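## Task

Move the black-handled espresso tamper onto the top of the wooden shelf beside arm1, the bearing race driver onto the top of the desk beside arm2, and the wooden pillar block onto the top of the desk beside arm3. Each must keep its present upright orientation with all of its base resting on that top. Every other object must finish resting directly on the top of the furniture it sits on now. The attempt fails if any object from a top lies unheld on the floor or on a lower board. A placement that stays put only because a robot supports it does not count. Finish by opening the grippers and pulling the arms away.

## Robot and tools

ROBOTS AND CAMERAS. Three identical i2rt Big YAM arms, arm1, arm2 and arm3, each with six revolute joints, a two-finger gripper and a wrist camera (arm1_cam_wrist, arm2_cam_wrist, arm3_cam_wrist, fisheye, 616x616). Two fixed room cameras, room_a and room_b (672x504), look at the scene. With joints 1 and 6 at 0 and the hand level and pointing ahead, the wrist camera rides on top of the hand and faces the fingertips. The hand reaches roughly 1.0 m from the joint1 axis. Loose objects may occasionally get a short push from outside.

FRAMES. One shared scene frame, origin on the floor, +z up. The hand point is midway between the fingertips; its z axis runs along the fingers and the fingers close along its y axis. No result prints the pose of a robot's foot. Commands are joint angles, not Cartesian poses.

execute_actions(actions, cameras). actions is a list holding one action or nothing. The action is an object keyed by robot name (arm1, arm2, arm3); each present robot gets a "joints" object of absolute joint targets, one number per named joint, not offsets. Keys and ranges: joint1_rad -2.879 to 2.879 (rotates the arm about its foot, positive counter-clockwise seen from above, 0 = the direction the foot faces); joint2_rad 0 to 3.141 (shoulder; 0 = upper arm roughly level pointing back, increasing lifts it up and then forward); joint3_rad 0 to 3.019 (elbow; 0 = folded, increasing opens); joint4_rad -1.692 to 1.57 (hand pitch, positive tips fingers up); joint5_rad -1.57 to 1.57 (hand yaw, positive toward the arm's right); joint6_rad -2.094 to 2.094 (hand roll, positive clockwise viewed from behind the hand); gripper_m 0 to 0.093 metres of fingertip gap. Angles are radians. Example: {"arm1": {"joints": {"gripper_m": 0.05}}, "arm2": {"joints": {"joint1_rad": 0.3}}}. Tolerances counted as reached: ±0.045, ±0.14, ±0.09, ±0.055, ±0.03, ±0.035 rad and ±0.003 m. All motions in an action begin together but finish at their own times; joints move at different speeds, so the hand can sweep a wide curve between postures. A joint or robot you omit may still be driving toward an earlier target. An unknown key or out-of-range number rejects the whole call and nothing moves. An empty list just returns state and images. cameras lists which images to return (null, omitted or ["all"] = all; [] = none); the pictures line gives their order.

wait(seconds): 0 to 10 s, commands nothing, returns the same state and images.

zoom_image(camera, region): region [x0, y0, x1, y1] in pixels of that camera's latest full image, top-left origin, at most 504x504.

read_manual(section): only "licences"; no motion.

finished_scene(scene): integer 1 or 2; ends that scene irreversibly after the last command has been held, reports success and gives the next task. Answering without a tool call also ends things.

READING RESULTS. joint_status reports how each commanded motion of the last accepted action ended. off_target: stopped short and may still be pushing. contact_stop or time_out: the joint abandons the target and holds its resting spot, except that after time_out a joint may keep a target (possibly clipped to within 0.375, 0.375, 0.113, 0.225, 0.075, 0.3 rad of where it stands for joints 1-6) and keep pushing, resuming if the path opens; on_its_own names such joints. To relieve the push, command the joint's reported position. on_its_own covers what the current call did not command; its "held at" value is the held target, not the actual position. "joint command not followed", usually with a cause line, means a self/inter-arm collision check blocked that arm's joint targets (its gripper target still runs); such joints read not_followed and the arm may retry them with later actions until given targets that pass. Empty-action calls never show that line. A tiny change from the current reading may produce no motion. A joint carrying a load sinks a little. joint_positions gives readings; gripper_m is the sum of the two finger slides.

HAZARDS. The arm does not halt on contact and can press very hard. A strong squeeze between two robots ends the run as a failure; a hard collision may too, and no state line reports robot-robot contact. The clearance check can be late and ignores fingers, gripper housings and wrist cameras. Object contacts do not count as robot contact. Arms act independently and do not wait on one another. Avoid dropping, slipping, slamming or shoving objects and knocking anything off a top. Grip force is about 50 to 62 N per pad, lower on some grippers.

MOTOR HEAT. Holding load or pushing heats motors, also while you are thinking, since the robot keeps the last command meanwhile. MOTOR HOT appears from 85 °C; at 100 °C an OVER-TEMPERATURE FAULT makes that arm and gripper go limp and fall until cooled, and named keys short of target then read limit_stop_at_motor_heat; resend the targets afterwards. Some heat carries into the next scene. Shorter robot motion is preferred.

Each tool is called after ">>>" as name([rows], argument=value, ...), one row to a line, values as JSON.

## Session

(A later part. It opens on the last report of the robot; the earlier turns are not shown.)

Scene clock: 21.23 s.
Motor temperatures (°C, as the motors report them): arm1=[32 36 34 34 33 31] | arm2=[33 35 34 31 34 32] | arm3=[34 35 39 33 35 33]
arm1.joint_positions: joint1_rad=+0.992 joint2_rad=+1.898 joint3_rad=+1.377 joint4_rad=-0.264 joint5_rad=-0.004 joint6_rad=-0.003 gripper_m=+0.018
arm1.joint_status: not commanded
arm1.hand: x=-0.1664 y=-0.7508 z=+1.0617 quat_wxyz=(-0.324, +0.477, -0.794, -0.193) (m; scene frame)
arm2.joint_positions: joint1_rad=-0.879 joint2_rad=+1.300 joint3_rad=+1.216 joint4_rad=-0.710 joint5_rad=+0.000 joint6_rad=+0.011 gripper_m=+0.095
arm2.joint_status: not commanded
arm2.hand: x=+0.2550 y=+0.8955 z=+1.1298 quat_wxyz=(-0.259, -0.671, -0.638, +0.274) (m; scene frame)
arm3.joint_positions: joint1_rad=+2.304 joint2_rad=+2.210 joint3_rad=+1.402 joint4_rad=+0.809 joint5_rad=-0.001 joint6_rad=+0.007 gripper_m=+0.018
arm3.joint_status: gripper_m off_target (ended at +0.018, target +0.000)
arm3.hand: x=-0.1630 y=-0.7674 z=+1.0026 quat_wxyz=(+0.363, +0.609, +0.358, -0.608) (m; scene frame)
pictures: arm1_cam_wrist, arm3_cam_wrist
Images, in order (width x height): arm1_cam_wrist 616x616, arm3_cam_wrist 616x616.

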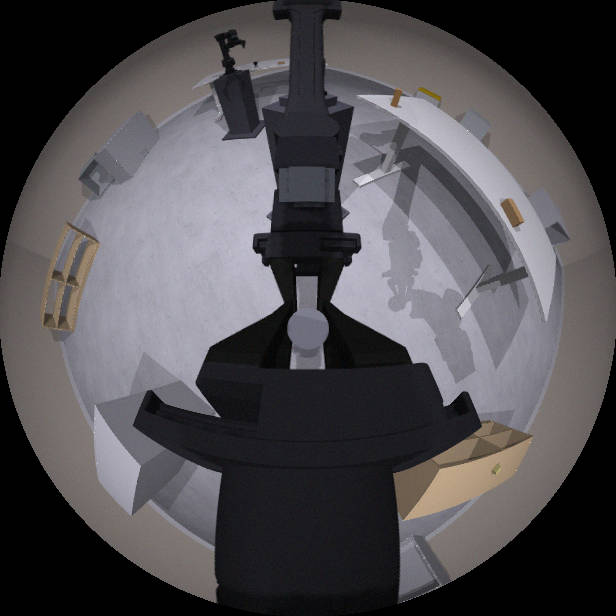

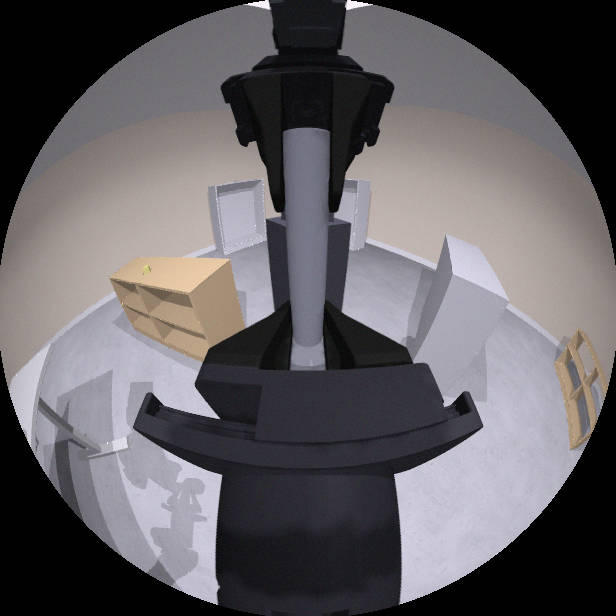

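>>> execute_actions([
  {"arm1":{"joints":{"gripper_m":0.093}}},
], cameras=[])

>>> execute_actions([
  {"arm1":{"joints":{"joint2_rad":1.3,"joint3_rad":1.2,"joint4_rad":-0.6}}},
], cameras=[])

>>> execute_actions([
  {"arm3":{"joints":{"joint1_rad":-0.37,"joint2_rad":2.17}}},
], cameras=["arm3_cam_wrist","arm2_cam_wrist","room_a"])

Scene clock: 22.10 s.
Motor temperatures (°C, as the motors report them): arm1=[32 36 35 34 33 31] | arm2=[33 35 34 31 34 32] | arm3=[34 35 39 33 35 33]
arm1.joint_positions: joint1_rad=+0.992 joint2_rad=+1.875 joint3_rad=+1.377 joint4_rad=-0.264 joint5_rad=-0.004 joint6_rad=-0.003 gripper_m=+0.093
arm1.joint_status: all done
arm1.hand: x=-0.1662 y=-0.7502 z=+1.0770 quat_wxyz=(-0.333, +0.475, -0.790, -0.199) (m; scene frame)
arm2.joint_positions: joint1_rad=-0.879 joint2_rad=+1.300 joint3_rad=+1.216 joint4_rad=-0.710 joint5_rad=+0.000 joint6_rad=+0.011 gripper_m=+0.095
arm2.joint_status: not commanded
arm2.hand: x=+0.2550 y=+0.8955 z=+1.1298 quat_wxyz=(-0.259, -0.671, -0.638, +0.274) (m; scene frame)
arm3.joint_positions: joint1_rad=+2.304 joint2_rad=+2.210 joint3_rad=+1.376 joint4_rad=+0.803 joint5_rad=-0.001 joint6_rad=+0.007 gripper_m=+0.018
arm3.joint_status: not commanded
arm3.hand: x=-0.1595 y=-0.7610 z=+0.9881 quat_wxyz=(+0.357, +0.619, +0.363, -0.598) (m; scene frame)
pictures: none
No camera images: the call's "cameras" was empty. Leave "cameras" out to get every camera's image.

Scene clock: 23.60 s.
Motor temperatures (°C, as the motors report them): arm1=[32 36 35 34 33 31] | arm2=[33 35 34 31 34 32] | arm3=[34 36 39 33 35 33]
arm1.joint_positions: joint1_rad=+0.992 joint2_rad=+1.305 joint3_rad=+1.187 joint4_rad=-0.591 joint5_rad=-0.004 joint6_rad=-0.003 gripper_m=+0.093
arm1.joint_status: all done
arm1.hand: x=-0.2415 y=-0.8886 z=+1.2684 quat_wxyz=(-0.354, +0.470, -0.781, -0.211) (m; scene frame)
arm2.joint_positions: joint1_rad=-0.879 joint2_rad=+1.300 joint3_rad=+1.216 joint4_rad=-0.710 joint5_rad=+0.000 joint6_rad=+0.011 gripper_m=+0.095
arm2.joint_status: not commanded
arm2.hand: x=+0.2550 y=+0.8955 z=+1.1298 quat_wxyz=(-0.259, -0.671, -0.638, +0.274) (m; scene frame)
arm3.joint_positions: joint1_rad=+2.304 joint2_rad=+2.210 joint3_rad=+1.376 joint4_rad=+0.803 joint5_rad=-0.001 joint6_rad=+0.007 gripper_m=+0.018
arm3.joint_status: not commanded
arm3.hand: x=-0.1595 y=-0.7610 z=+0.9881 quat_wxyz=(+0.357, +0.619, +0.363, -0.598) (m; scene frame)
pictures: none
No camera images: the call's "cameras" was empty. Leave "cameras" out to get every camera's image.

Scene clock: 26.30 s.
Motor temperatures (°C, as the motors report them): arm1=[32 36 35 34 33 31] | arm2=[33 35 34 31 34 32] | arm3=[34 37 39 33 35 33]
arm1.joint_positions: joint1_rad=+0.992 joint2_rad=+1.305 joint3_rad=+1.187 joint4_rad=-0.591 joint5_rad=-0.004 joint6_rad=-0.003 gripper_m=+0.093
arm1.joint_status: not commanded
arm1.hand: x=-0.2415 y=-0.8886 z=+1.2684 quat_wxyz=(-0.354, +0.470, -0.781, -0.211) (m; scene frame)
arm2.joint_positions: joint1_rad=-0.879 joint2_rad=+1.300 joint3_rad=+1.216 joint4_rad=-0.710 joint5_rad=+0.000 joint6_rad=+0.011 gripper_m=+0.095
arm2.joint_status: not commanded
arm2.hand: x=+0.2550 y=+0.8955 z=+1.1298 quat_wxyz=(-0.259, -0.671, -0.638, +0.274) (m; scene frame)
arm3.joint_positions: joint1_rad=-0.367 joint2_rad=+2.210 joint3_rad=+1.376 joint4_rad=+0.803 joint5_rad=+0.002 joint6_rad=+0.003 gripper_m=+0.018
arm3.joint_status: all done
arm3.hand: x=+0.2568 y=+0.7484 z=+0.9884 quat_wxyz=(-0.500, +0.497, -0.517, -0.485) (m; scene frame)
pictures: arm2_cam_wrist, arm3_cam_wrist, room_a
Images, in order (width x height): arm2_cam_wrist 616x616, arm3_cam_wrist 616x616, room_a 672x504.

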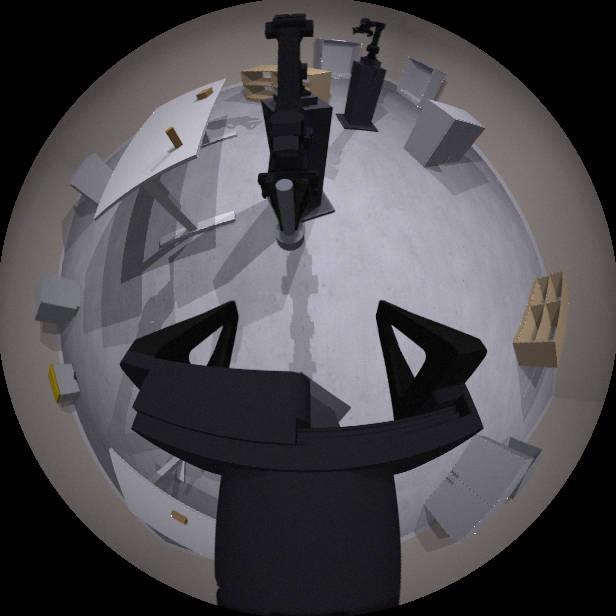

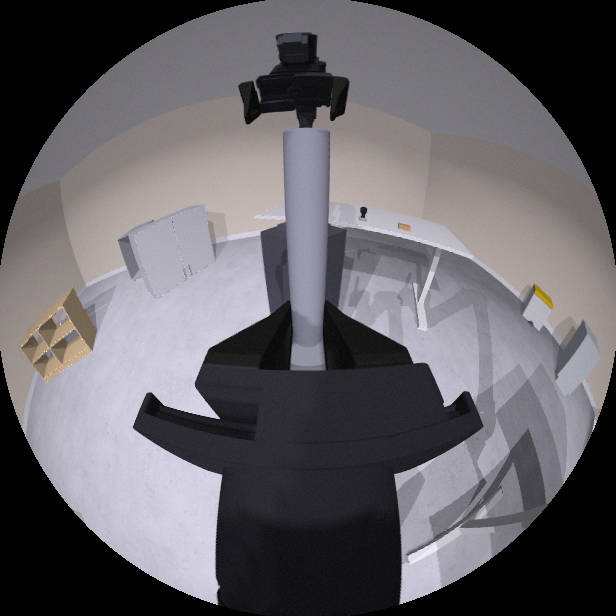

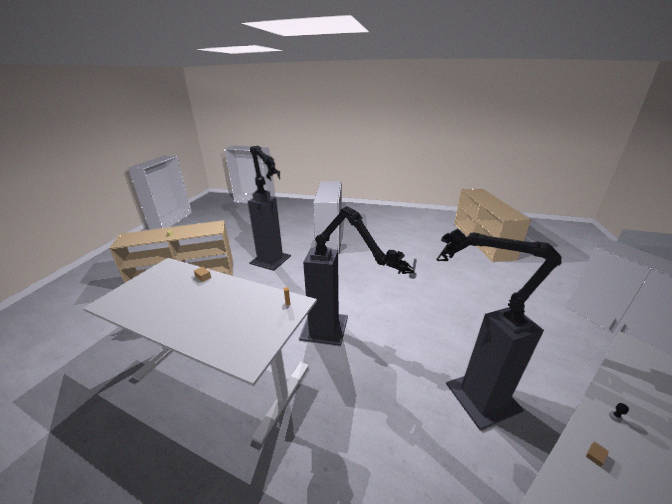

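>>> execute_actions([
  {"arm2":{"joints":{"joint1_rad":-0.85,"joint2_rad":1.72,"joint3_rad":1.53,"joint4_rad":-0.597}}},
], cameras=["arm3_cam_wrist","arm2_cam_wrist"])

Scene clock: 27.83 s.
Motor temperatures (°C, as the motors report them): arm1=[32 36 35 34 33 31] | arm2=[33 35 35 31 34 32] | arm3=[34 37 39 33 35 33]
arm1.joint_positions: joint1_rad=+0.992 joint2_rad=+1.305 joint3_rad=+1.187 joint4_rad=-0.591 joint5_rad=-0.004 joint6_rad=-0.003 gripper_m=+0.093
arm1.joint_status: not commanded
arm1.hand: x=-0.2415 y=-0.8886 z=+1.2684 quat_wxyz=(-0.354, +0.470, -0.781, -0.211) (m; scene frame)
arm2.joint_positions: joint1_rad=-0.855 joint2_rad=+1.722 joint3_rad=+1.473 joint4_rad=-0.605 joint5_rad=+0.000 joint6_rad=+0.011 gripper_m=+0.095
arm2.joint_status: all done
arm2.hand: x=+0.2645 y=+0.7568 z=+1.0383 quat_wxyz=(-0.242, -0.671, -0.654, +0.251) (m; scene frame)
arm3.joint_positions: joint1_rad=-0.367 joint2_rad=+2.210 joint3_rad=+1.376 joint4_rad=+0.803 joint5_rad=+0.002 joint6_rad=+0.003 gripper_m=+0.018
arm3.joint_status: not commanded
arm3.hand: x=+0.2568 y=+0.7484 z=+0.9884 quat_wxyz=(-0.500, +0.497, -0.517, -0.485) (m; scene frame)
pictures: arm2_cam_wrist, arm3_cam_wrist
Images, in order (width x height): arm2_cam_wrist 616x616, arm3_cam_wrist 616x616.

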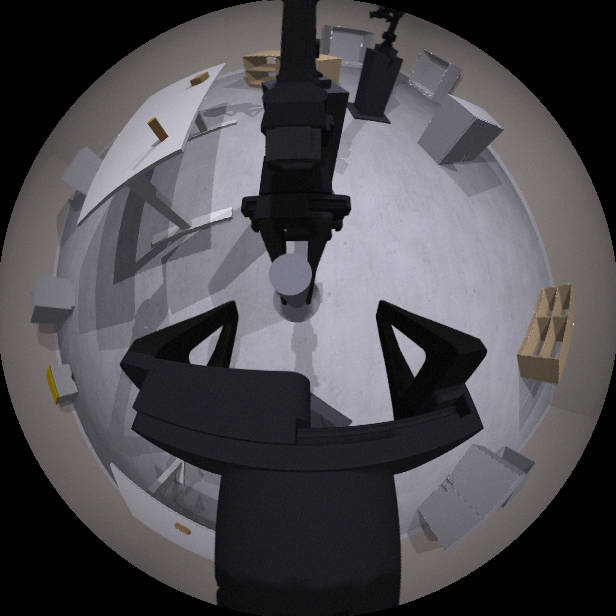

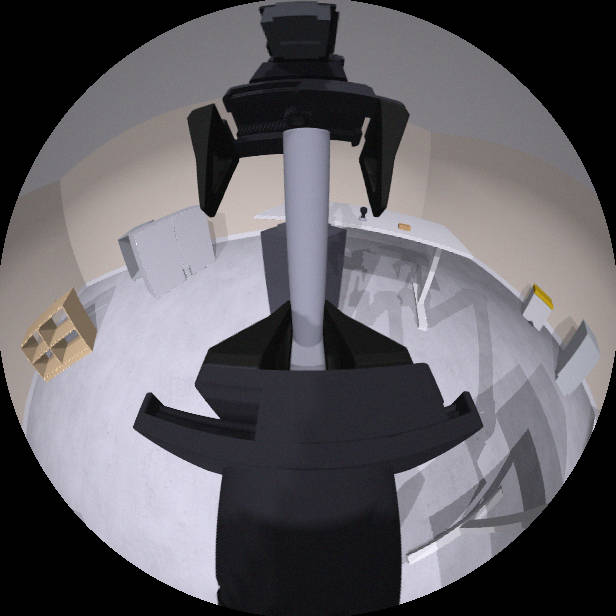

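>>> execute_actions([
  {"arm2":{"joints":{"joint1_rad":-0.835,"joint2_rad":1.78,"joint3_rad":1.62,"joint4_rad":-0.61}}},
], cameras=["arm3_cam_wrist","arm2_cam_wrist"])

Scene clock: 28.63 s.
Motor temperatures (°C, as the motors report them): arm1=[32 36 35 34 33 31] | arm2=[33 35 35 31 34 32] | arm3=[34 37 39 33 35 33]
arm1.joint_positions: joint1_rad=+0.992 joint2_rad=+1.305 joint3_rad=+1.187 joint4_rad=-0.591 joint5_rad=-0.004 joint6_rad=-0.003 gripper_m=+0.093
arm1.joint_status: not commanded
arm1.hand: x=-0.2415 y=-0.8886 z=+1.2684 quat_wxyz=(-0.354, +0.470, -0.781, -0.211) (m; scene frame)
arm2.joint_positions: joint1_rad=-0.842 joint2_rad=+1.762 joint3_rad=+1.566 joint4_rad=-0.605 joint5_rad=+0.000 joint6_rad=+0.011 gripper_m=+0.095
arm2.joint_status: all done
arm2.hand: x=+0.2736 y=+0.7279 z=+1.0609 quat_wxyz=(-0.261, -0.660, -0.652, +0.267) (m; scene frame)
arm3.joint_positions: joint1_rad=-0.367 joint2_rad=+2.210 joint3_rad=+1.376 joint4_rad=+0.803 joint5_rad=+0.002 joint6_rad=+0.003 gripper_m=+0.018
arm3.joint_status: not commanded
arm3.hand: x=+0.2568 y=+0.7484 z=+0.9884 quat_wxyz=(-0.500, +0.497, -0.517, -0.485) (m; scene frame)
pictures: arm2_cam_wrist, arm3_cam_wrist
Images, in order (width x height): arm2_cam_wrist 616x616, arm3_cam_wrist 616x616.

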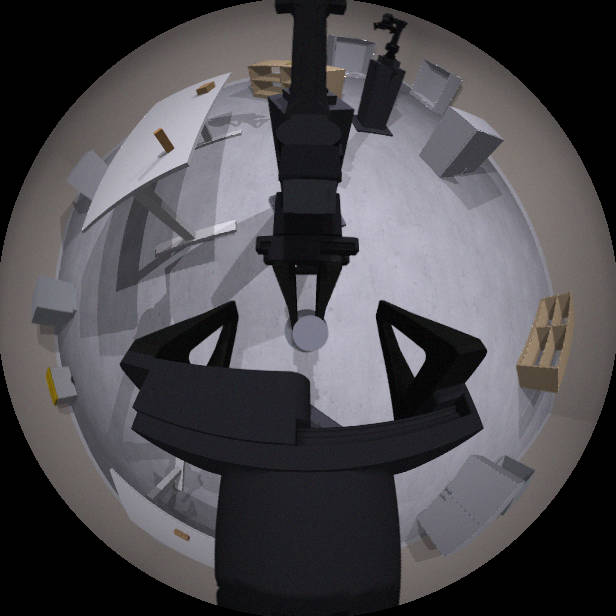

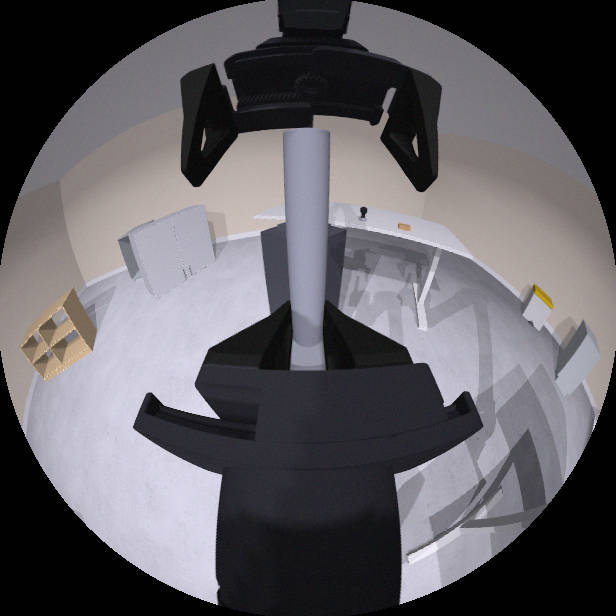

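Bit high; lower slightly.

>>> execute_actions([
  {"arm2":{"joints":{"joint2_rad":1.8}}},
], cameras=[])

>>> execute_actions([
  {"arm2":{"joints":{"gripper_m":0}}},
], cameras=["arm3_cam_wrist","arm2_cam_wrist"])

Scene clock: 29.43 s.
Motor temperatures (°C, as the motors report them): arm1=[32 36 35 34 33 31] | arm2=[33 35 35 31 34 32] | arm3=[34 37 39 33 35 33]
arm1.joint_positions: joint1_rad=+0.992 joint2_rad=+1.305 joint3_rad=+1.187 joint4_rad=-0.591 joint5_rad=-0.004 joint6_rad=-0.003 gripper_m=+0.093
arm1.joint_status: not commanded
arm1.hand: x=-0.2415 y=-0.8886 z=+1.2684 quat_wxyz=(-0.354, +0.470, -0.781, -0.211) (m; scene frame)
arm2.joint_positions: joint1_rad=-0.842 joint2_rad=+1.783 joint3_rad=+1.566 joint4_rad=-0.605 joint5_rad=+0.000 joint6_rad=+0.011 gripper_m=+0.095
arm2.joint_status: all done
arm2.hand: x=+0.2735 y=+0.7259 z=+1.0465 quat_wxyz=(-0.254, -0.663, -0.654, +0.260) (m; scene frame)
arm3.joint_positions: joint1_rad=-0.367 joint2_rad=+2.210 joint3_rad=+1.376 joint4_rad=+0.803 joint5_rad=+0.002 joint6_rad=+0.003 gripper_m=+0.018
arm3.joint_status: not commanded
arm3.hand: x=+0.2568 y=+0.7484 z=+0.9884 quat_wxyz=(-0.500, +0.497, -0.517, -0.485) (m; scene frame)
pictures: none
No camera images: the call's "cameras" was empty. Leave "cameras" out to get every camera's image.

Scene clock: 30.17 s.
Motor temperatures (°C, as the motors report them): arm1=[32 36 35 34 33 31] | arm2=[33 35 36 31 34 32] | arm3=[34 38 39 33 35 33]
arm1.joint_positions: joint1_rad=+0.992 joint2_rad=+1.305 joint3_rad=+1.187 joint4_rad=-0.591 joint5_rad=-0.004 joint6_rad=-0.003 gripper_m=+0.093
arm1.joint_status: not commanded
arm1.hand: x=-0.2415 y=-0.8886 z=+1.2684 quat_wxyz=(-0.354, +0.470, -0.781, -0.211) (m; scene frame)
arm2.joint_positions: joint1_rad=-0.842 joint2_rad=+1.783 joint3_rad=+1.566 joint4_rad=-0.605 joint5_rad=+0.001 joint6_rad=+0.011 gripper_m=+0.019
arm2.joint_status: gripper_m off_target (ended at +0.019, target +0.000)
arm2.hand: x=+0.2733 y=+0.7259 z=+1.0465 quat_wxyz=(-0.254, -0.663, -0.654, +0.260) (m; scene frame)
arm3.joint_positions: joint1_rad=-0.368 joint2_rad=+2.210 joint3_rad=+1.376 joint4_rad=+0.803 joint5_rad=+0.002 joint6_rad=+0.004 gripper_m=+0.018
arm3.joint_status: not commanded
arm3.hand: x=+0.2572 y=+0.7484 z=+0.9884 quat_wxyz=(-0.500, +0.497, -0.517, -0.484) (m; scene frame)
pictures: arm2_cam_wrist, arm3_cam_wrist
Images, in order (width x height): arm2_cam_wrist 616x616, arm3_cam_wrist 616x616.

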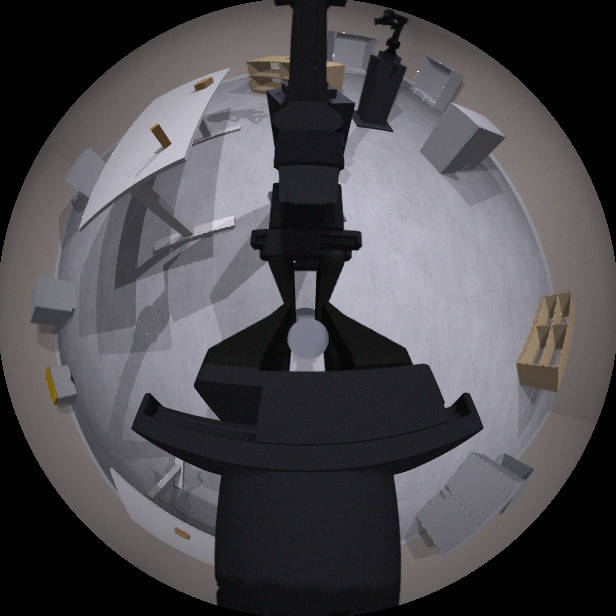

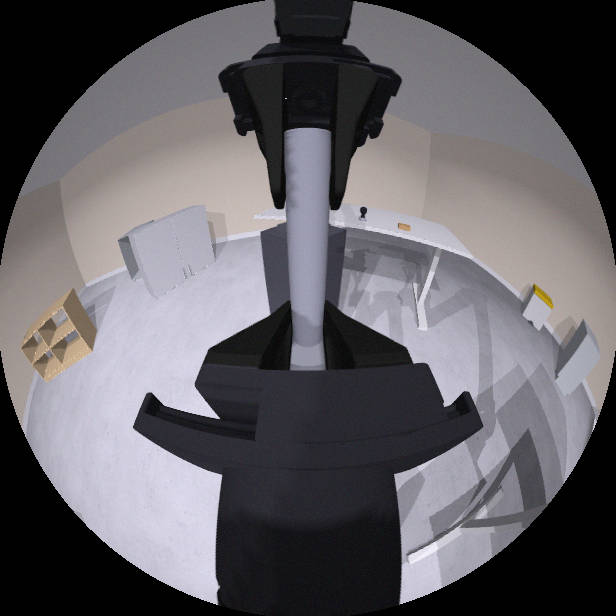

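>>> execute_actions([
  {"arm3":{"joints":{"gripper_m":0.093}},"arm2":{"joints":{"joint2_rad":1.75}}},
], cameras=[])

>>> execute_actions([
  {"arm3":{"joints":{"joint2_rad":1.99,"joint3_rad":0.95,"joint4_rad":1.05}}},
], cameras=[])

>>> execute_actions([
  {"arm2":{"joints":{"joint1_rad":2.0}}},
], cameras=[])

>>> execute_actions([
  {"arm2":{"joints":{"joint2_rad":1.92,"joint3_rad":1.36,"joint4_rad":-0.15}}},
], cameras=["arm3_cam_wrist","arm2_cam_wrist","room_a"])

>>> zoom_image(camera="arm3_cam_wrist", region=[250,130,450,260])

Scene clock: 31.17 s.
Motor temperatures (°C, as the motors report them): arm1=[32 36 36 34 33 31] | arm2=[33 35 36 31 34 32] | arm3=[34 38 39 33 35 33]
arm1.joint_positions: joint1_rad=+0.992 joint2_rad=+1.305 joint3_rad=+1.187 joint4_rad=-0.591 joint5_rad=-0.004 joint6_rad=-0.003 gripper_m=+0.093
arm1.joint_status: not commanded
arm1.hand: x=-0.2415 y=-0.8886 z=+1.2684 quat_wxyz=(-0.354, +0.470, -0.781, -0.211) (m; scene frame)
arm2.joint_positions: joint1_rad=-0.842 joint2_rad=+1.782 joint3_rad=+1.566 joint4_rad=-0.615 joint5_rad=+0.001 joint6_rad=+0.011 gripper_m=+0.019
arm2.joint_status: all done
arm2.hand: x=+0.2733 y=+0.7278 z=+1.0456 quat_wxyz=(-0.251, -0.664, -0.655, +0.257) (m; scene frame)
arm3.joint_positions: joint1_rad=-0.368 joint2_rad=+2.181 joint3_rad=+1.376 joint4_rad=+0.806 joint5_rad=+0.002 joint6_rad=+0.004 gripper_m=+0.093
arm3.joint_status: all done
arm3.hand: x=+0.2572 y=+0.7488 z=+1.0111 quat_wxyz=(-0.508, +0.490, -0.510, -0.492) (m; scene frame)
pictures: none
No camera images: the call's "cameras" was empty. Leave "cameras" out to get every camera's image.

Scene clock: 32.33 s.
Motor temperatures (°C, as the motors report them): arm1=[32 35 36 34 33 31] | arm2=[33 36 36 31 34 32] | arm3=[34 38 39 33 35 33]
arm1.joint_positions: joint1_rad=+0.992 joint2_rad=+1.305 joint3_rad=+1.187 joint4_rad=-0.591 joint5_rad=-0.004 joint6_rad=-0.003 gripper_m=+0.093
arm1.joint_status: not commanded
arm1.hand: x=-0.2415 y=-0.8886 z=+1.2684 quat_wxyz=(-0.354, +0.470, -0.781, -0.211) (m; scene frame)
arm2.joint_positions: joint1_rad=-0.842 joint2_rad=+1.782 joint3_rad=+1.566 joint4_rad=-0.615 joint5_rad=+0.001 joint6_rad=+0.011 gripper_m=+0.019
arm2.joint_status: not commanded
arm2.hand: x=+0.2733 y=+0.7278 z=+1.0456 quat_wxyz=(-0.251, -0.664, -0.655, +0.257) (m; scene frame)
arm3.joint_positions: joint1_rad=-0.368 joint2_rad=+1.970 joint3_rad=+0.952 joint4_rad=+1.042 joint5_rad=+0.002 joint6_rad=+0.004 gripper_m=+0.093
arm3.joint_status: all done
arm3.hand: x=+0.2529 y=+0.6216 z=+1.0181 quat_wxyz=(-0.514, +0.484, -0.504, -0.498) (m; scene frame)
pictures: none
No camera images: the call's "cameras" was empty. Leave "cameras" out to get every camera's image.

Scene clock: 35.07 s.
Motor temperatures (°C, as the motors report them): arm1=[32 35 36 34 33 31] | arm2=[34 36 37 31 34 32] | arm3=[34 37 39 33 35 33]
arm1.joint_positions: joint1_rad=+0.992 joint2_rad=+1.305 joint3_rad=+1.187 joint4_rad=-0.591 joint5_rad=-0.004 joint6_rad=-0.003 gripper_m=+0.093
arm1.joint_status: not commanded
arm1.hand: x=-0.2415 y=-0.8886 z=+1.2684 quat_wxyz=(-0.354, +0.470, -0.781, -0.211) (m; scene frame)
arm2.joint_positions: joint1_rad=+1.999 joint2_rad=+1.782 joint3_rad=+1.566 joint4_rad=-0.615 joint5_rad=-0.001 joint6_rad=+0.010 gripper_m=+0.019
arm2.joint_status: all done
arm2.hand: x=+0.4922 y=+2.1075 z=+1.0484 quat_wxyz=(-0.287, +0.546, -0.756, -0.219) (m; scene frame)
arm3.joint_positions: joint1_rad=-0.368 joint2_rad=+1.970 joint3_rad=+0.952 joint4_rad=+1.042 joint5_rad=+0.002 joint6_rad=+0.004 gripper_m=+0.093
arm3.joint_status: not commanded
arm3.hand: x=+0.2529 y=+0.6216 z=+1.0181 quat_wxyz=(-0.514, +0.484, -0.504, -0.498) (m; scene frame)
pictures: none
No camera images: the call's "cameras" was empty. Leave "cameras" out to get every camera's image.

Scene clock: 36.37 s.
Motor temperatures (°C, as the motors report them): arm1=[32 35 36 34 33 31] | arm2=[34 36 37 31 34 32] | arm3=[34 37 39 33 35 33]
arm1.joint_positions: joint1_rad=+0.992 joint2_rad=+1.305 joint3_rad=+1.187 joint4_rad=-0.591 joint5_rad=-0.004 joint6_rad=-0.003 gripper_m=+0.093
arm1.joint_status: not commanded
arm1.hand: x=-0.2415 y=-0.8886 z=+1.2684 quat_wxyz=(-0.354, +0.470, -0.781, -0.211) (m; scene frame)
arm2.joint_positions: joint1_rad=+1.999 joint2_rad=+1.948 joint3_rad=+1.337 joint4_rad=-0.180 joint5_rad=-0.002 joint6_rad=+0.010 gripper_m=+0.019
arm2.joint_status: all done
arm2.hand: x=+0.4913 y=+2.1116 z=+0.8891 quat_wxyz=(-0.302, +0.541, -0.750, -0.231) (m; scene frame)
arm3.joint_positions: joint1_rad=-0.368 joint2_rad=+1.970 joint3_rad=+0.952 joint4_rad=+1.042 joint5_rad=+0.002 joint6_rad=+0.004 gripper_m=+0.093
arm3.joint_status: not commanded
arm3.hand: x=+0.2529 y=+0.6216 z=+1.0181 quat_wxyz=(-0.514, +0.484, -0.504, -0.498) (m; scene frame)
pictures: arm2_cam_wrist, arm3_cam_wrist, room_a
Images, in order (width x height): arm2_cam_wrist 616x616, arm3_cam_wrist 616x616, room_a 672x504.

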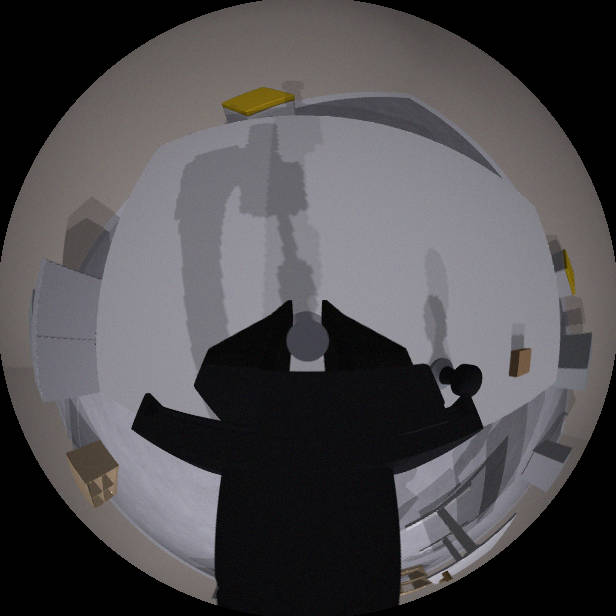

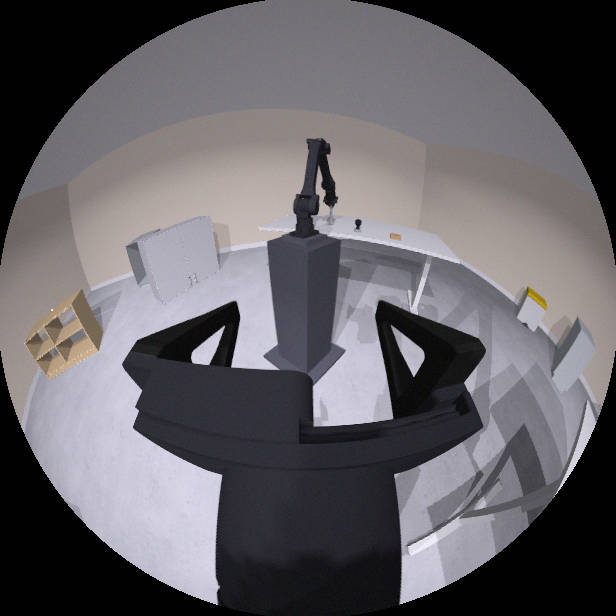

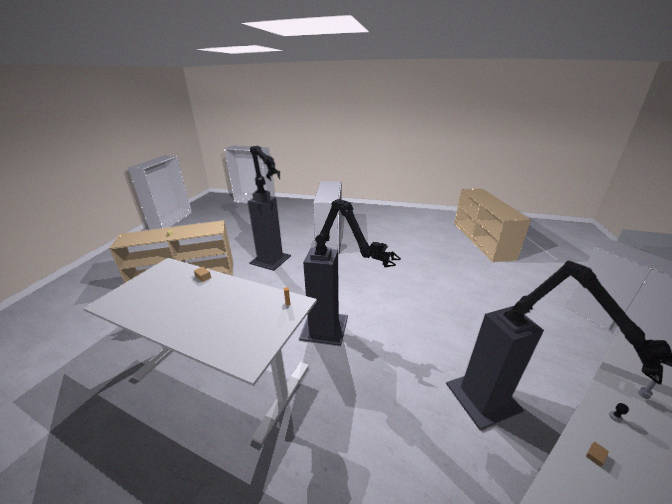

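Region (250, 130, 450, 260) of arm3_cam_wrist's 616x616 image, scaled by 2.520, with more detail than that image has; it fills the top 328 rows of this view, and the rest is white.

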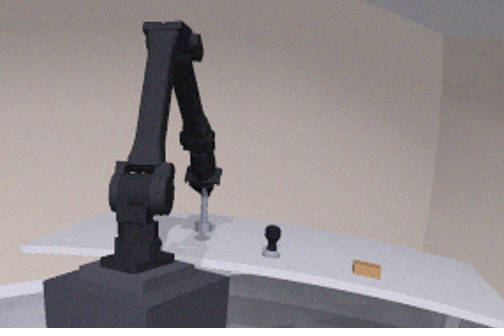

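Still a gap of roughly 3 cm.

>>> execute_actions([
  {"arm2":{"joints":{"joint2_rad":1.98,"joint4_rad":-0.11}}},
], cameras=["room_a"])

>>> zoom_image(camera="room_a", region=[572,340,672,440])

Scene clock: 39.43 s.
Motor temperatures (°C, as the motors report them): arm1=[32 35 36 34 33 31] | arm2=[33 37 37 32 34 32] | arm3=[34 37 39 33 35 33]
arm1.joint_positions: joint1_rad=+0.992 joint2_rad=+1.305 joint3_rad=+1.187 joint4_rad=-0.591 joint5_rad=-0.004 joint6_rad=-0.003 gripper_m=+0.093
arm1.joint_status: not commanded
arm1.hand: x=-0.2415 y=-0.8886 z=+1.2684 quat_wxyz=(-0.354, +0.470, -0.781, -0.211) (m; scene frame)
arm2.joint_positions: joint1_rad=+1.999 joint2_rad=+2.004 joint3_rad=+1.337 joint4_rad=-0.141 joint5_rad=-0.002 joint6_rad=+0.010 gripper_m=+0.019
arm2.joint_status: all done
arm2.hand: x=+0.4917 y=+2.1138 z=+0.8571 quat_wxyz=(-0.296, +0.543, -0.753, -0.226) (m; scene frame)
arm3.joint_positions: joint1_rad=-0.368 joint2_rad=+1.970 joint3_rad=+0.952 joint4_rad=+1.042 joint5_rad=+0.002 joint6_rad=+0.004 gripper_m=+0.093
arm3.joint_status: not commanded
arm3.hand: x=+0.2529 y=+0.6216 z=+1.0181 quat_wxyz=(-0.514, +0.484, -0.504, -0.498) (m; scene frame)
pictures: room_a
Images, in order (width x height): room_a 672x504.

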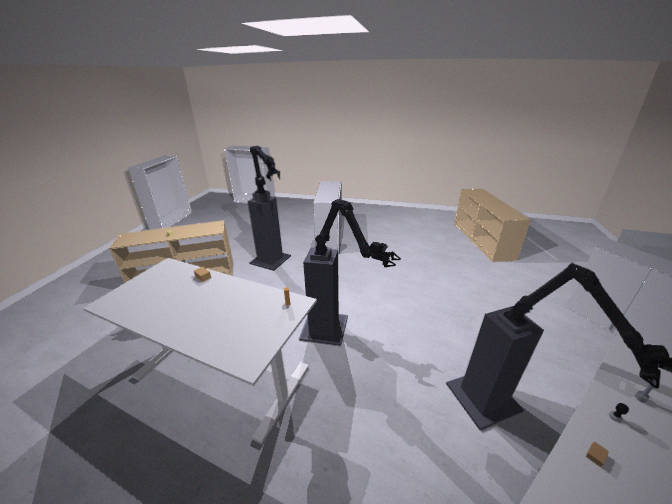

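Region (572, 340, 672, 440) of room_a's 672x504 image, scaled by 5.040, with more detail than that image has.

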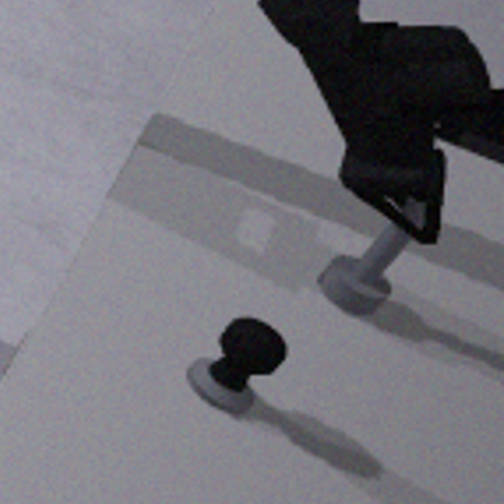

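>>> execute_actions([
  {"arm2":{"joints":{"joint2_rad":2.015,"joint4_rad":-0.08}}},
], cameras=["room_a"])

>>> zoom_image(camera="room_a", region=[572,340,672,440])

Scene clock: 40.10 s.
Motor temperatures (°C, as the motors report them): arm1=[32 35 36 34 33 31] | arm2=[33 37 37 32 34 32] | arm3=[34 37 39 33 35 33]
arm1.joint_positions: joint1_rad=+0.992 joint2_rad=+1.305 joint3_rad=+1.187 joint4_rad=-0.591 joint5_rad=-0.004 joint6_rad=-0.003 gripper_m=+0.093
arm1.joint_status: not commanded
arm1.hand: x=-0.2415 y=-0.8886 z=+1.2684 quat_wxyz=(-0.354, +0.470, -0.781, -0.211) (m; scene frame)
arm2.joint_positions: joint1_rad=+1.999 joint2_rad=+2.020 joint3_rad=+1.337 joint4_rad=-0.109 joint5_rad=-0.001 joint6_rad=+0.010 gripper_m=+0.019
arm2.joint_status: all done
arm2.hand: x=+0.4929 y=+2.1178 z=+0.8518 quat_wxyz=(-0.302, +0.541, -0.750, -0.231) (m; scene frame)
arm3.joint_positions: joint1_rad=-0.368 joint2_rad=+1.970 joint3_rad=+0.952 joint4_rad=+1.042 joint5_rad=+0.002 joint6_rad=+0.004 gripper_m=+0.093
arm3.joint_status: not commanded
arm3.hand: x=+0.2529 y=+0.6216 z=+1.0181 quat_wxyz=(-0.514, +0.484, -0.504, -0.498) (m; scene frame)
pictures: room_a
Images, in order (width x height): room_a 672x504.

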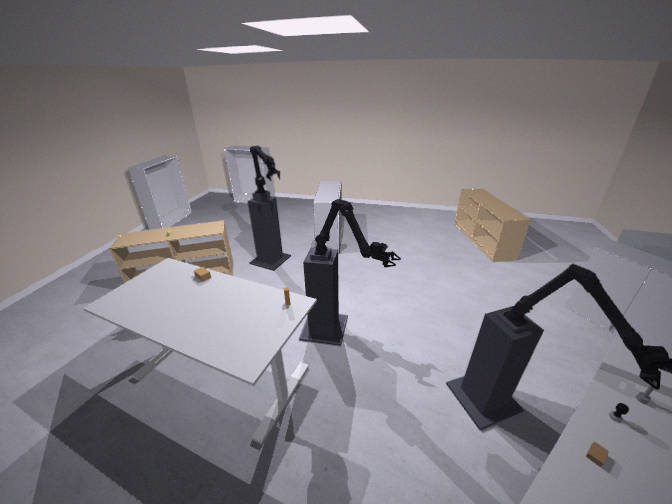

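Region (572, 340, 672, 440) of room_a's 672x504 image, scaled by 5.040, with more detail than that image has.

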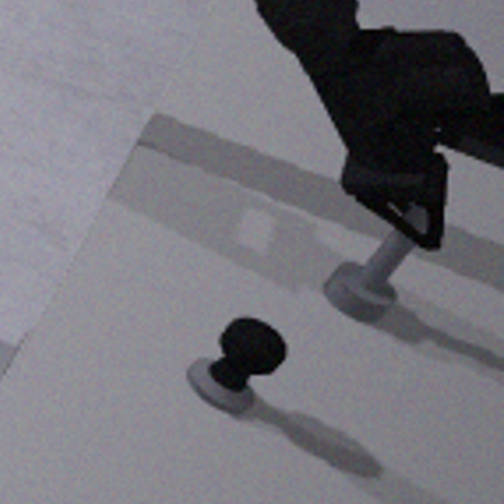

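>>> execute_actions([
  {"arm2":{"joints":{"gripper_m":0.093}}},
], cameras=[])

>>> execute_actions([
  {"arm2":{"joints":{"joint2_rad":1.8,"joint3_rad":1.26,"joint4_rad":-0.24}}},
], cameras=[])

>>> execute_actions([
  {"arm2":{"joints":{"joint1_rad":1.655}}},
], cameras=["arm2_cam_wrist","room_a"])

Scene clock: 40.97 s.
Motor temperatures (°C, as the motors report them): arm1=[32 35 36 34 33 31] | arm2=[33 37 37 32 34 32] | arm3=[34 37 39 33 35 33]
arm1.joint_positions: joint1_rad=+0.992 joint2_rad=+1.305 joint3_rad=+1.187 joint4_rad=-0.591 joint5_rad=-0.004 joint6_rad=-0.003 gripper_m=+0.093
arm1.joint_status: not commanded
arm1.hand: x=-0.2415 y=-0.8886 z=+1.2684 quat_wxyz=(-0.354, +0.470, -0.781, -0.211) (m; scene frame)
arm2.joint_positions: joint1_rad=+1.999 joint2_rad=+2.017 joint3_rad=+1.337 joint4_rad=-0.096 joint5_rad=-0.001 joint6_rad=+0.010 gripper_m=+0.093
arm2.joint_status: all done
arm2.hand: x=+0.4937 y=+2.1202 z=+0.8562 quat_wxyz=(-0.308, +0.539, -0.748, -0.235) (m; scene frame)
arm3.joint_positions: joint1_rad=-0.368 joint2_rad=+1.970 joint3_rad=+0.952 joint4_rad=+1.042 joint5_rad=+0.002 joint6_rad=+0.004 gripper_m=+0.093
arm3.joint_status: not commanded
arm3.hand: x=+0.2529 y=+0.6216 z=+1.0181 quat_wxyz=(-0.514, +0.484, -0.504, -0.498) (m; scene frame)
pictures: none
No camera images: the call's "cameras" was empty. Leave "cameras" out to get every camera's image.

Scene clock: 42.20 s.
Motor temperatures (°C, as the motors report them): arm1=[32 35 36 34 33 31] | arm2=[33 37 36 32 34 32] | arm3=[34 37 39 33 35 33]
arm1.joint_positions: joint1_rad=+0.992 joint2_rad=+1.305 joint3_rad=+1.187 joint4_rad=-0.591 joint5_rad=-0.004 joint6_rad=-0.003 gripper_m=+0.093
arm1.joint_status: not commanded
arm1.hand: x=-0.2415 y=-0.8886 z=+1.2684 quat_wxyz=(-0.354, +0.470, -0.781, -0.211) (m; scene frame)
arm2.joint_positions: joint1_rad=+1.999 joint2_rad=+1.785 joint3_rad=+1.266 joint4_rad=-0.230 joint5_rad=-0.001 joint6_rad=+0.010 gripper_m=+0.093
arm2.joint_status: all done
arm2.hand: x=+0.4831 y=+2.0830 z=+0.9549 quat_wxyz=(-0.318, +0.536, -0.743, -0.242) (m; scene frame)
arm3.joint_positions: joint1_rad=-0.368 joint2_rad=+1.970 joint3_rad=+0.952 joint4_rad=+1.042 joint5_rad=+0.002 joint6_rad=+0.004 gripper_m=+0.093
arm3.joint_status: not commanded
arm3.hand: x=+0.2529 y=+0.6216 z=+1.0181 quat_wxyz=(-0.514, +0.484, -0.504, -0.498) (m; scene frame)
pictures: none
No camera images: the call's "cameras" was empty. Leave "cameras" out to get every camera's image.

Scene clock: 43.63 s.
Motor temperatures (°C, as the motors report them): arm1=[32 35 36 34 33 31] | arm2=[34 37 36 32 34 32] | arm3=[34 37 39 33 35 33]
arm1.joint_positions: joint1_rad=+0.992 joint2_rad=+1.305 joint3_rad=+1.187 joint4_rad=-0.591 joint5_rad=-0.004 joint6_rad=-0.003 gripper_m=+0.093
arm1.joint_status: not commanded
arm1.hand: x=-0.2415 y=-0.8886 z=+1.2684 quat_wxyz=(-0.354, +0.470, -0.781, -0.211) (m; scene frame)
arm2.joint_positions: joint1_rad=+1.660 joint2_rad=+1.785 joint3_rad=+1.266 joint4_rad=-0.230 joint5_rad=+0.002 joint6_rad=+0.010 gripper_m=+0.093
arm2.joint_status: all done
arm2.hand: x=+0.6874 y=+1.9774 z=+0.9524 quat_wxyz=(-0.353, +0.403, -0.824, -0.183) (m; scene frame)
arm3.joint_positions: joint1_rad=-0.368 joint2_rad=+1.970 joint3_rad=+0.952 joint4_rad=+1.042 joint5_rad=+0.002 joint6_rad=+0.004 gripper_m=+0.093
arm3.joint_status: not commanded
arm3.hand: x=+0.2529 y=+0.6216 z=+1.0181 quat_wxyz=(-0.514, +0.484, -0.504, -0.498) (m; scene frame)
pictures: arm2_cam_wrist, room_a
Images, in order (width x height): arm2_cam_wrist 616x616, room_a 672x504.

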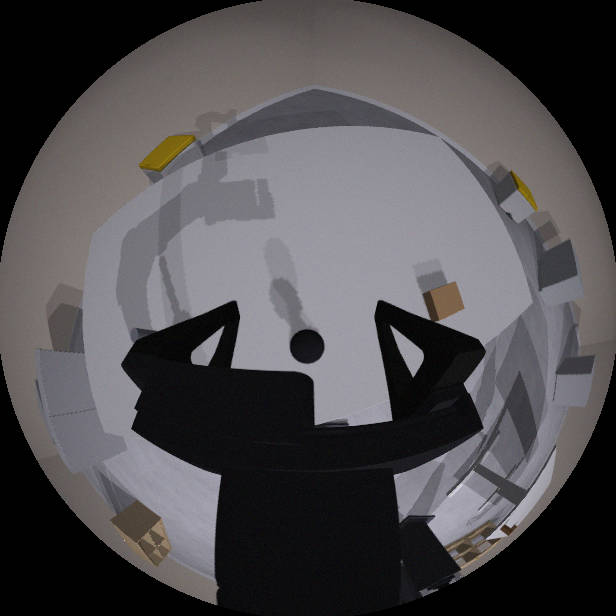

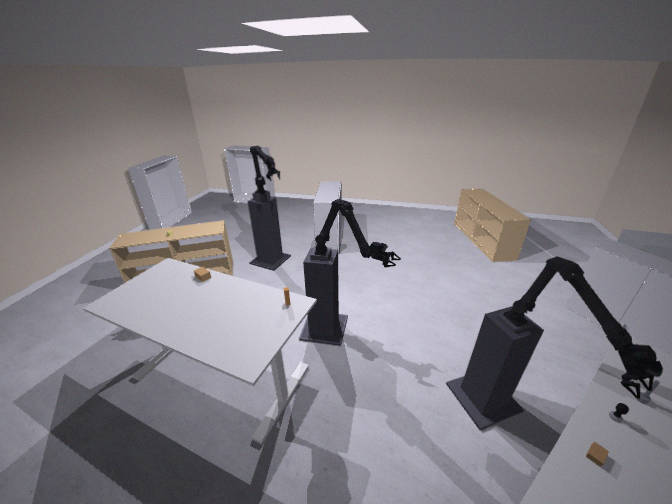

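>>> execute_actions([
  {"arm2":{"joints":{"joint2_rad":2.03,"joint3_rad":1.17,"joint4_rad":0.075}}},
], cameras=["arm2_cam_wrist","room_a"])

>>> zoom_image(camera="room_a", region=[572,340,672,440])

Scene clock: 45.70 s.
Motor temperatures (°C, as the motors report them): arm1=[32 35 37 34 33 31] | arm2=[34 37 36 32 34 32] | arm3=[34 37 39 33 35 33]
arm1.joint_positions: joint1_rad=+0.992 joint2_rad=+1.305 joint3_rad=+1.187 joint4_rad=-0.591 joint5_rad=-0.004 joint6_rad=-0.003 gripper_m=+0.093
arm1.joint_status: not commanded
arm1.hand: x=-0.2415 y=-0.8886 z=+1.2684 quat_wxyz=(-0.354, +0.470, -0.781, -0.211) (m; scene frame)
arm2.joint_positions: joint1_rad=+1.660 joint2_rad=+2.025 joint3_rad=+1.166 joint4_rad=+0.061 joint5_rad=+0.002 joint6_rad=+0.010 gripper_m=+0.093
arm2.joint_status: all done
arm2.hand: x=+0.6796 y=+1.9698 z=+0.7988 quat_wxyz=(-0.333, +0.407, -0.833, -0.173) (m; scene frame)
arm3.joint_positions: joint1_rad=-0.368 joint2_rad=+1.970 joint3_rad=+0.952 joint4_rad=+1.042 joint5_rad=+0.002 joint6_rad=+0.004 gripper_m=+0.093
arm3.joint_status: not commanded
arm3.hand: x=+0.2529 y=+0.6216 z=+1.0181 quat_wxyz=(-0.514, +0.484, -0.504, -0.498) (m; scene frame)
pictures: arm2_cam_wrist, room_a
Images, in order (width x height): arm2_cam_wrist 616x616, room_a 672x504.

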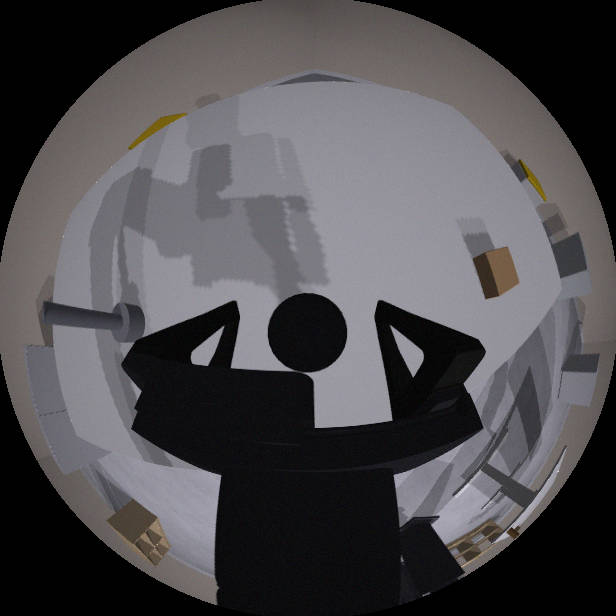

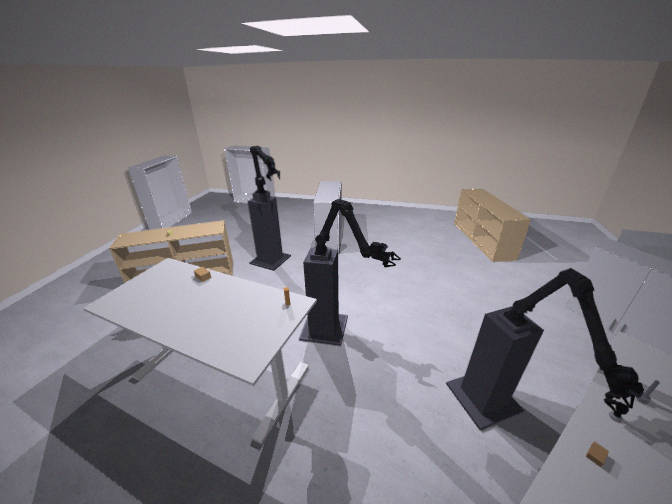

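Region (572, 340, 672, 440) of room_a's 672x504 image, scaled by 5.040, with more detail than that image has.

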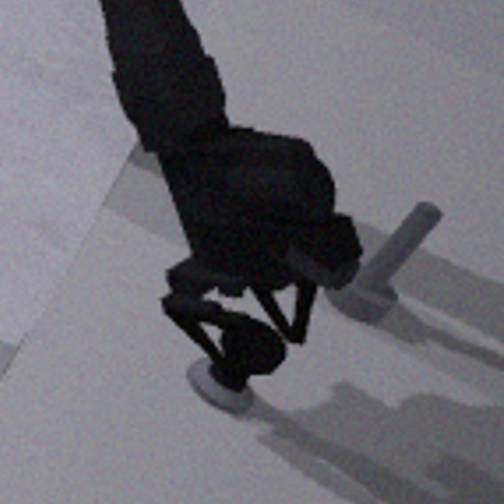

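>>> execute_actions([
  {"arm2":{"joints":{"gripper_m":0}}},
], cameras=["arm2_cam_wrist"])

>>> execute_actions([
  {"arm2":{"joints":{"joint2_rad":1.75,"joint3_rad":1.59,"joint4_rad":-0.58}},"arm3":{"joints":{"joint2_rad":2.12,"joint3_rad":1.05,"joint4_rad":1.05}}},
], cameras=["room_a"])

>>> execute_actions([
  {"arm2":{"joints":{"joint1_rad":-0.84}}},
], cameras=["arm3_cam_wrist","room_a"])

Scene clock: 46.57 s.
Motor temperatures (°C, as the motors report them): arm1=[32 35 37 34 33 31] | arm2=[33 37 36 32 34 32] | arm3=[34 37 39 33 35 33]
arm1.joint_positions: joint1_rad=+0.992 joint2_rad=+1.305 joint3_rad=+1.187 joint4_rad=-0.591 joint5_rad=-0.004 joint6_rad=-0.003 gripper_m=+0.093
arm1.joint_status: not commanded
arm1.hand: x=-0.2415 y=-0.8886 z=+1.2684 quat_wxyz=(-0.354, +0.470, -0.781, -0.211) (m; scene frame)
arm2.joint_positions: joint1_rad=+1.660 joint2_rad=+2.025 joint3_rad=+1.166 joint4_rad=+0.062 joint5_rad=+0.001 joint6_rad=+0.009 gripper_m=+0.045
arm2.joint_status: gripper_m off_target (ended at +0.045, target +0.000)
arm2.hand: x=+0.6795 y=+1.9700 z=+0.7989 quat_wxyz=(-0.333, +0.408, -0.832, -0.173) (m; scene frame)
arm3.joint_positions: joint1_rad=-0.368 joint2_rad=+1.970 joint3_rad=+0.952 joint4_rad=+1.042 joint5_rad=+0.002 joint6_rad=+0.004 gripper_m=+0.093
arm3.joint_status: not commanded
arm3.hand: x=+0.2529 y=+0.6216 z=+1.0181 quat_wxyz=(-0.514, +0.484, -0.504, -0.498) (m; scene frame)
pictures: arm2_cam_wrist
Images, in order (width x height): arm2_cam_wrist 616x616.

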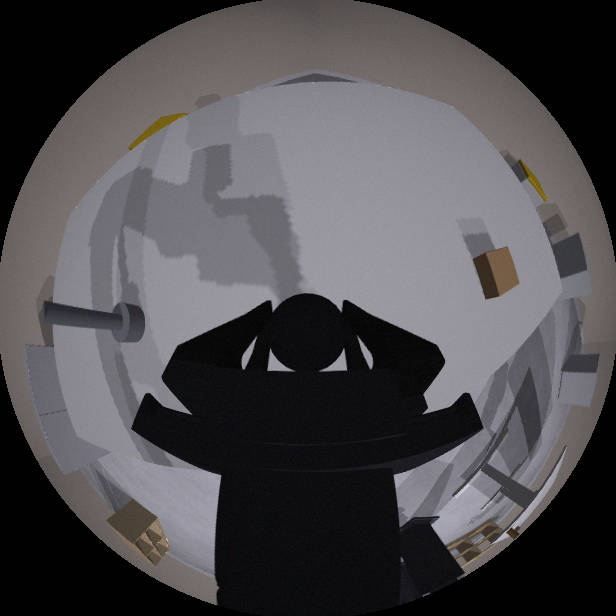

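Scene clock: 48.23 s.
Motor temperatures (°C, as the motors report them): arm1=[32 35 37 34 33 31] | arm2=[33 37 36 32 34 32] | arm3=[34 37 39 33 35 33]
arm1.joint_positions: joint1_rad=+0.992 joint2_rad=+1.305 joint3_rad=+1.187 joint4_rad=-0.591 joint5_rad=-0.004 joint6_rad=-0.003 gripper_m=+0.093
arm1.joint_status: not commanded
arm1.hand: x=-0.2415 y=-0.8886 z=+1.2684 quat_wxyz=(-0.354, +0.470, -0.781, -0.211) (m; scene frame)
arm2.joint_positions: joint1_rad=+1.660 joint2_rad=+1.777 joint3_rad=+1.572 joint4_rad=-0.585 joint5_rad=+0.001 joint6_rad=+0.009 gripper_m=+0.045
arm2.joint_status: all done
arm2.hand: x=+0.7079 y=+2.0031 z=+1.0575 quat_wxyz=(-0.336, +0.407, -0.831, -0.175) (m; scene frame)
arm3.joint_positions: joint1_rad=-0.368 joint2_rad=+2.106 joint3_rad=+1.018 joint4_rad=+1.042 joint5_rad=+0.002 joint6_rad=+0.004 gripper_m=+0.093
arm3.joint_status: all done
arm3.hand: x=+0.2535 y=+0.6401 z=+0.9565 quat_wxyz=(-0.496, +0.501, -0.521, -0.480) (m; scene frame)
pictures: room_a
Images, in order (width x height): room_a 672x504.

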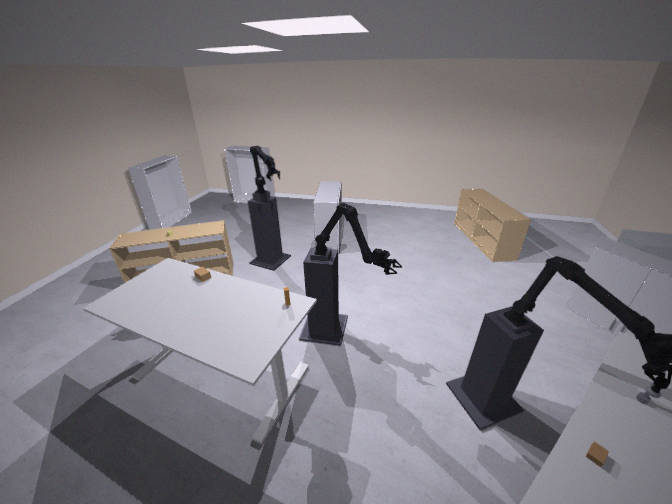

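Scene clock: 50.80 s.
Motor temperatures (°C, as the motors report them): arm1=[32 35 37 34 33 31] | arm2=[34 37 36 32 34 32] | arm3=[34 37 39 33 35 33]
arm1.joint_positions: joint1_rad=+0.992 joint2_rad=+1.305 joint3_rad=+1.187 joint4_rad=-0.591 joint5_rad=-0.004 joint6_rad=-0.003 gripper_m=+0.093
arm1.joint_status: not commanded
arm1.hand: x=-0.2415 y=-0.8886 z=+1.2684 quat_wxyz=(-0.354, +0.470, -0.781, -0.211) (m; scene frame)
arm2.joint_positions: joint1_rad=-0.840 joint2_rad=+1.777 joint3_rad=+1.572 joint4_rad=-0.585 joint5_rad=+0.002 joint6_rad=+0.009 gripper_m=+0.045
arm2.joint_status: all done
arm2.hand: x=+0.2744 y=+0.7213 z=+1.0573 quat_wxyz=(-0.264, -0.658, -0.651, +0.271) (m; scene frame)
arm3.joint_positions: joint1_rad=-0.368 joint2_rad=+2.106 joint3_rad=+1.018 joint4_rad=+1.042 joint5_rad=+0.002 joint6_rad=+0.004 gripper_m=+0.093
arm3.joint_status: not commanded
arm3.hand: x=+0.2535 y=+0.6401 z=+0.9565 quat_wxyz=(-0.496, +0.501, -0.521, -0.480) (m; scene frame)
pictures: arm3_cam_wrist, room_a
Images, in order (width x height): arm3_cam_wrist 616x616, room_a 672x504.

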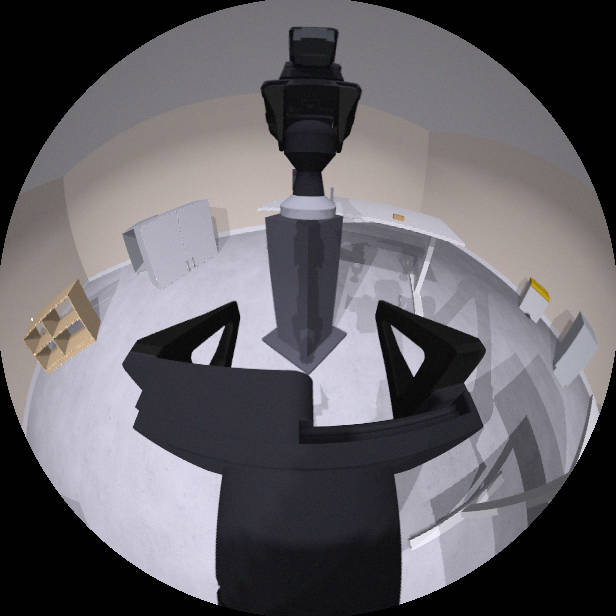

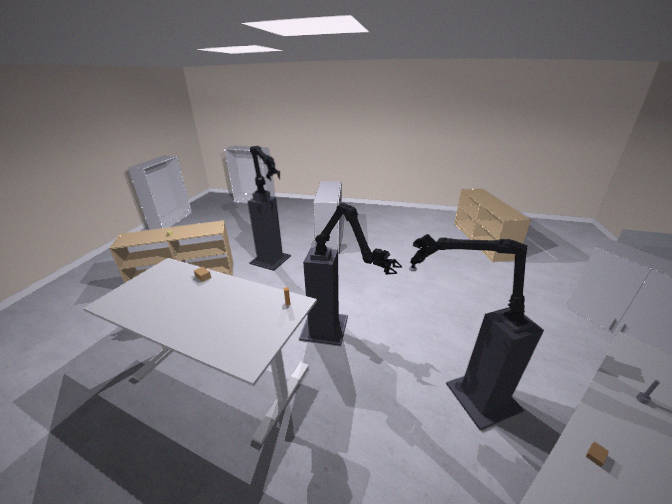

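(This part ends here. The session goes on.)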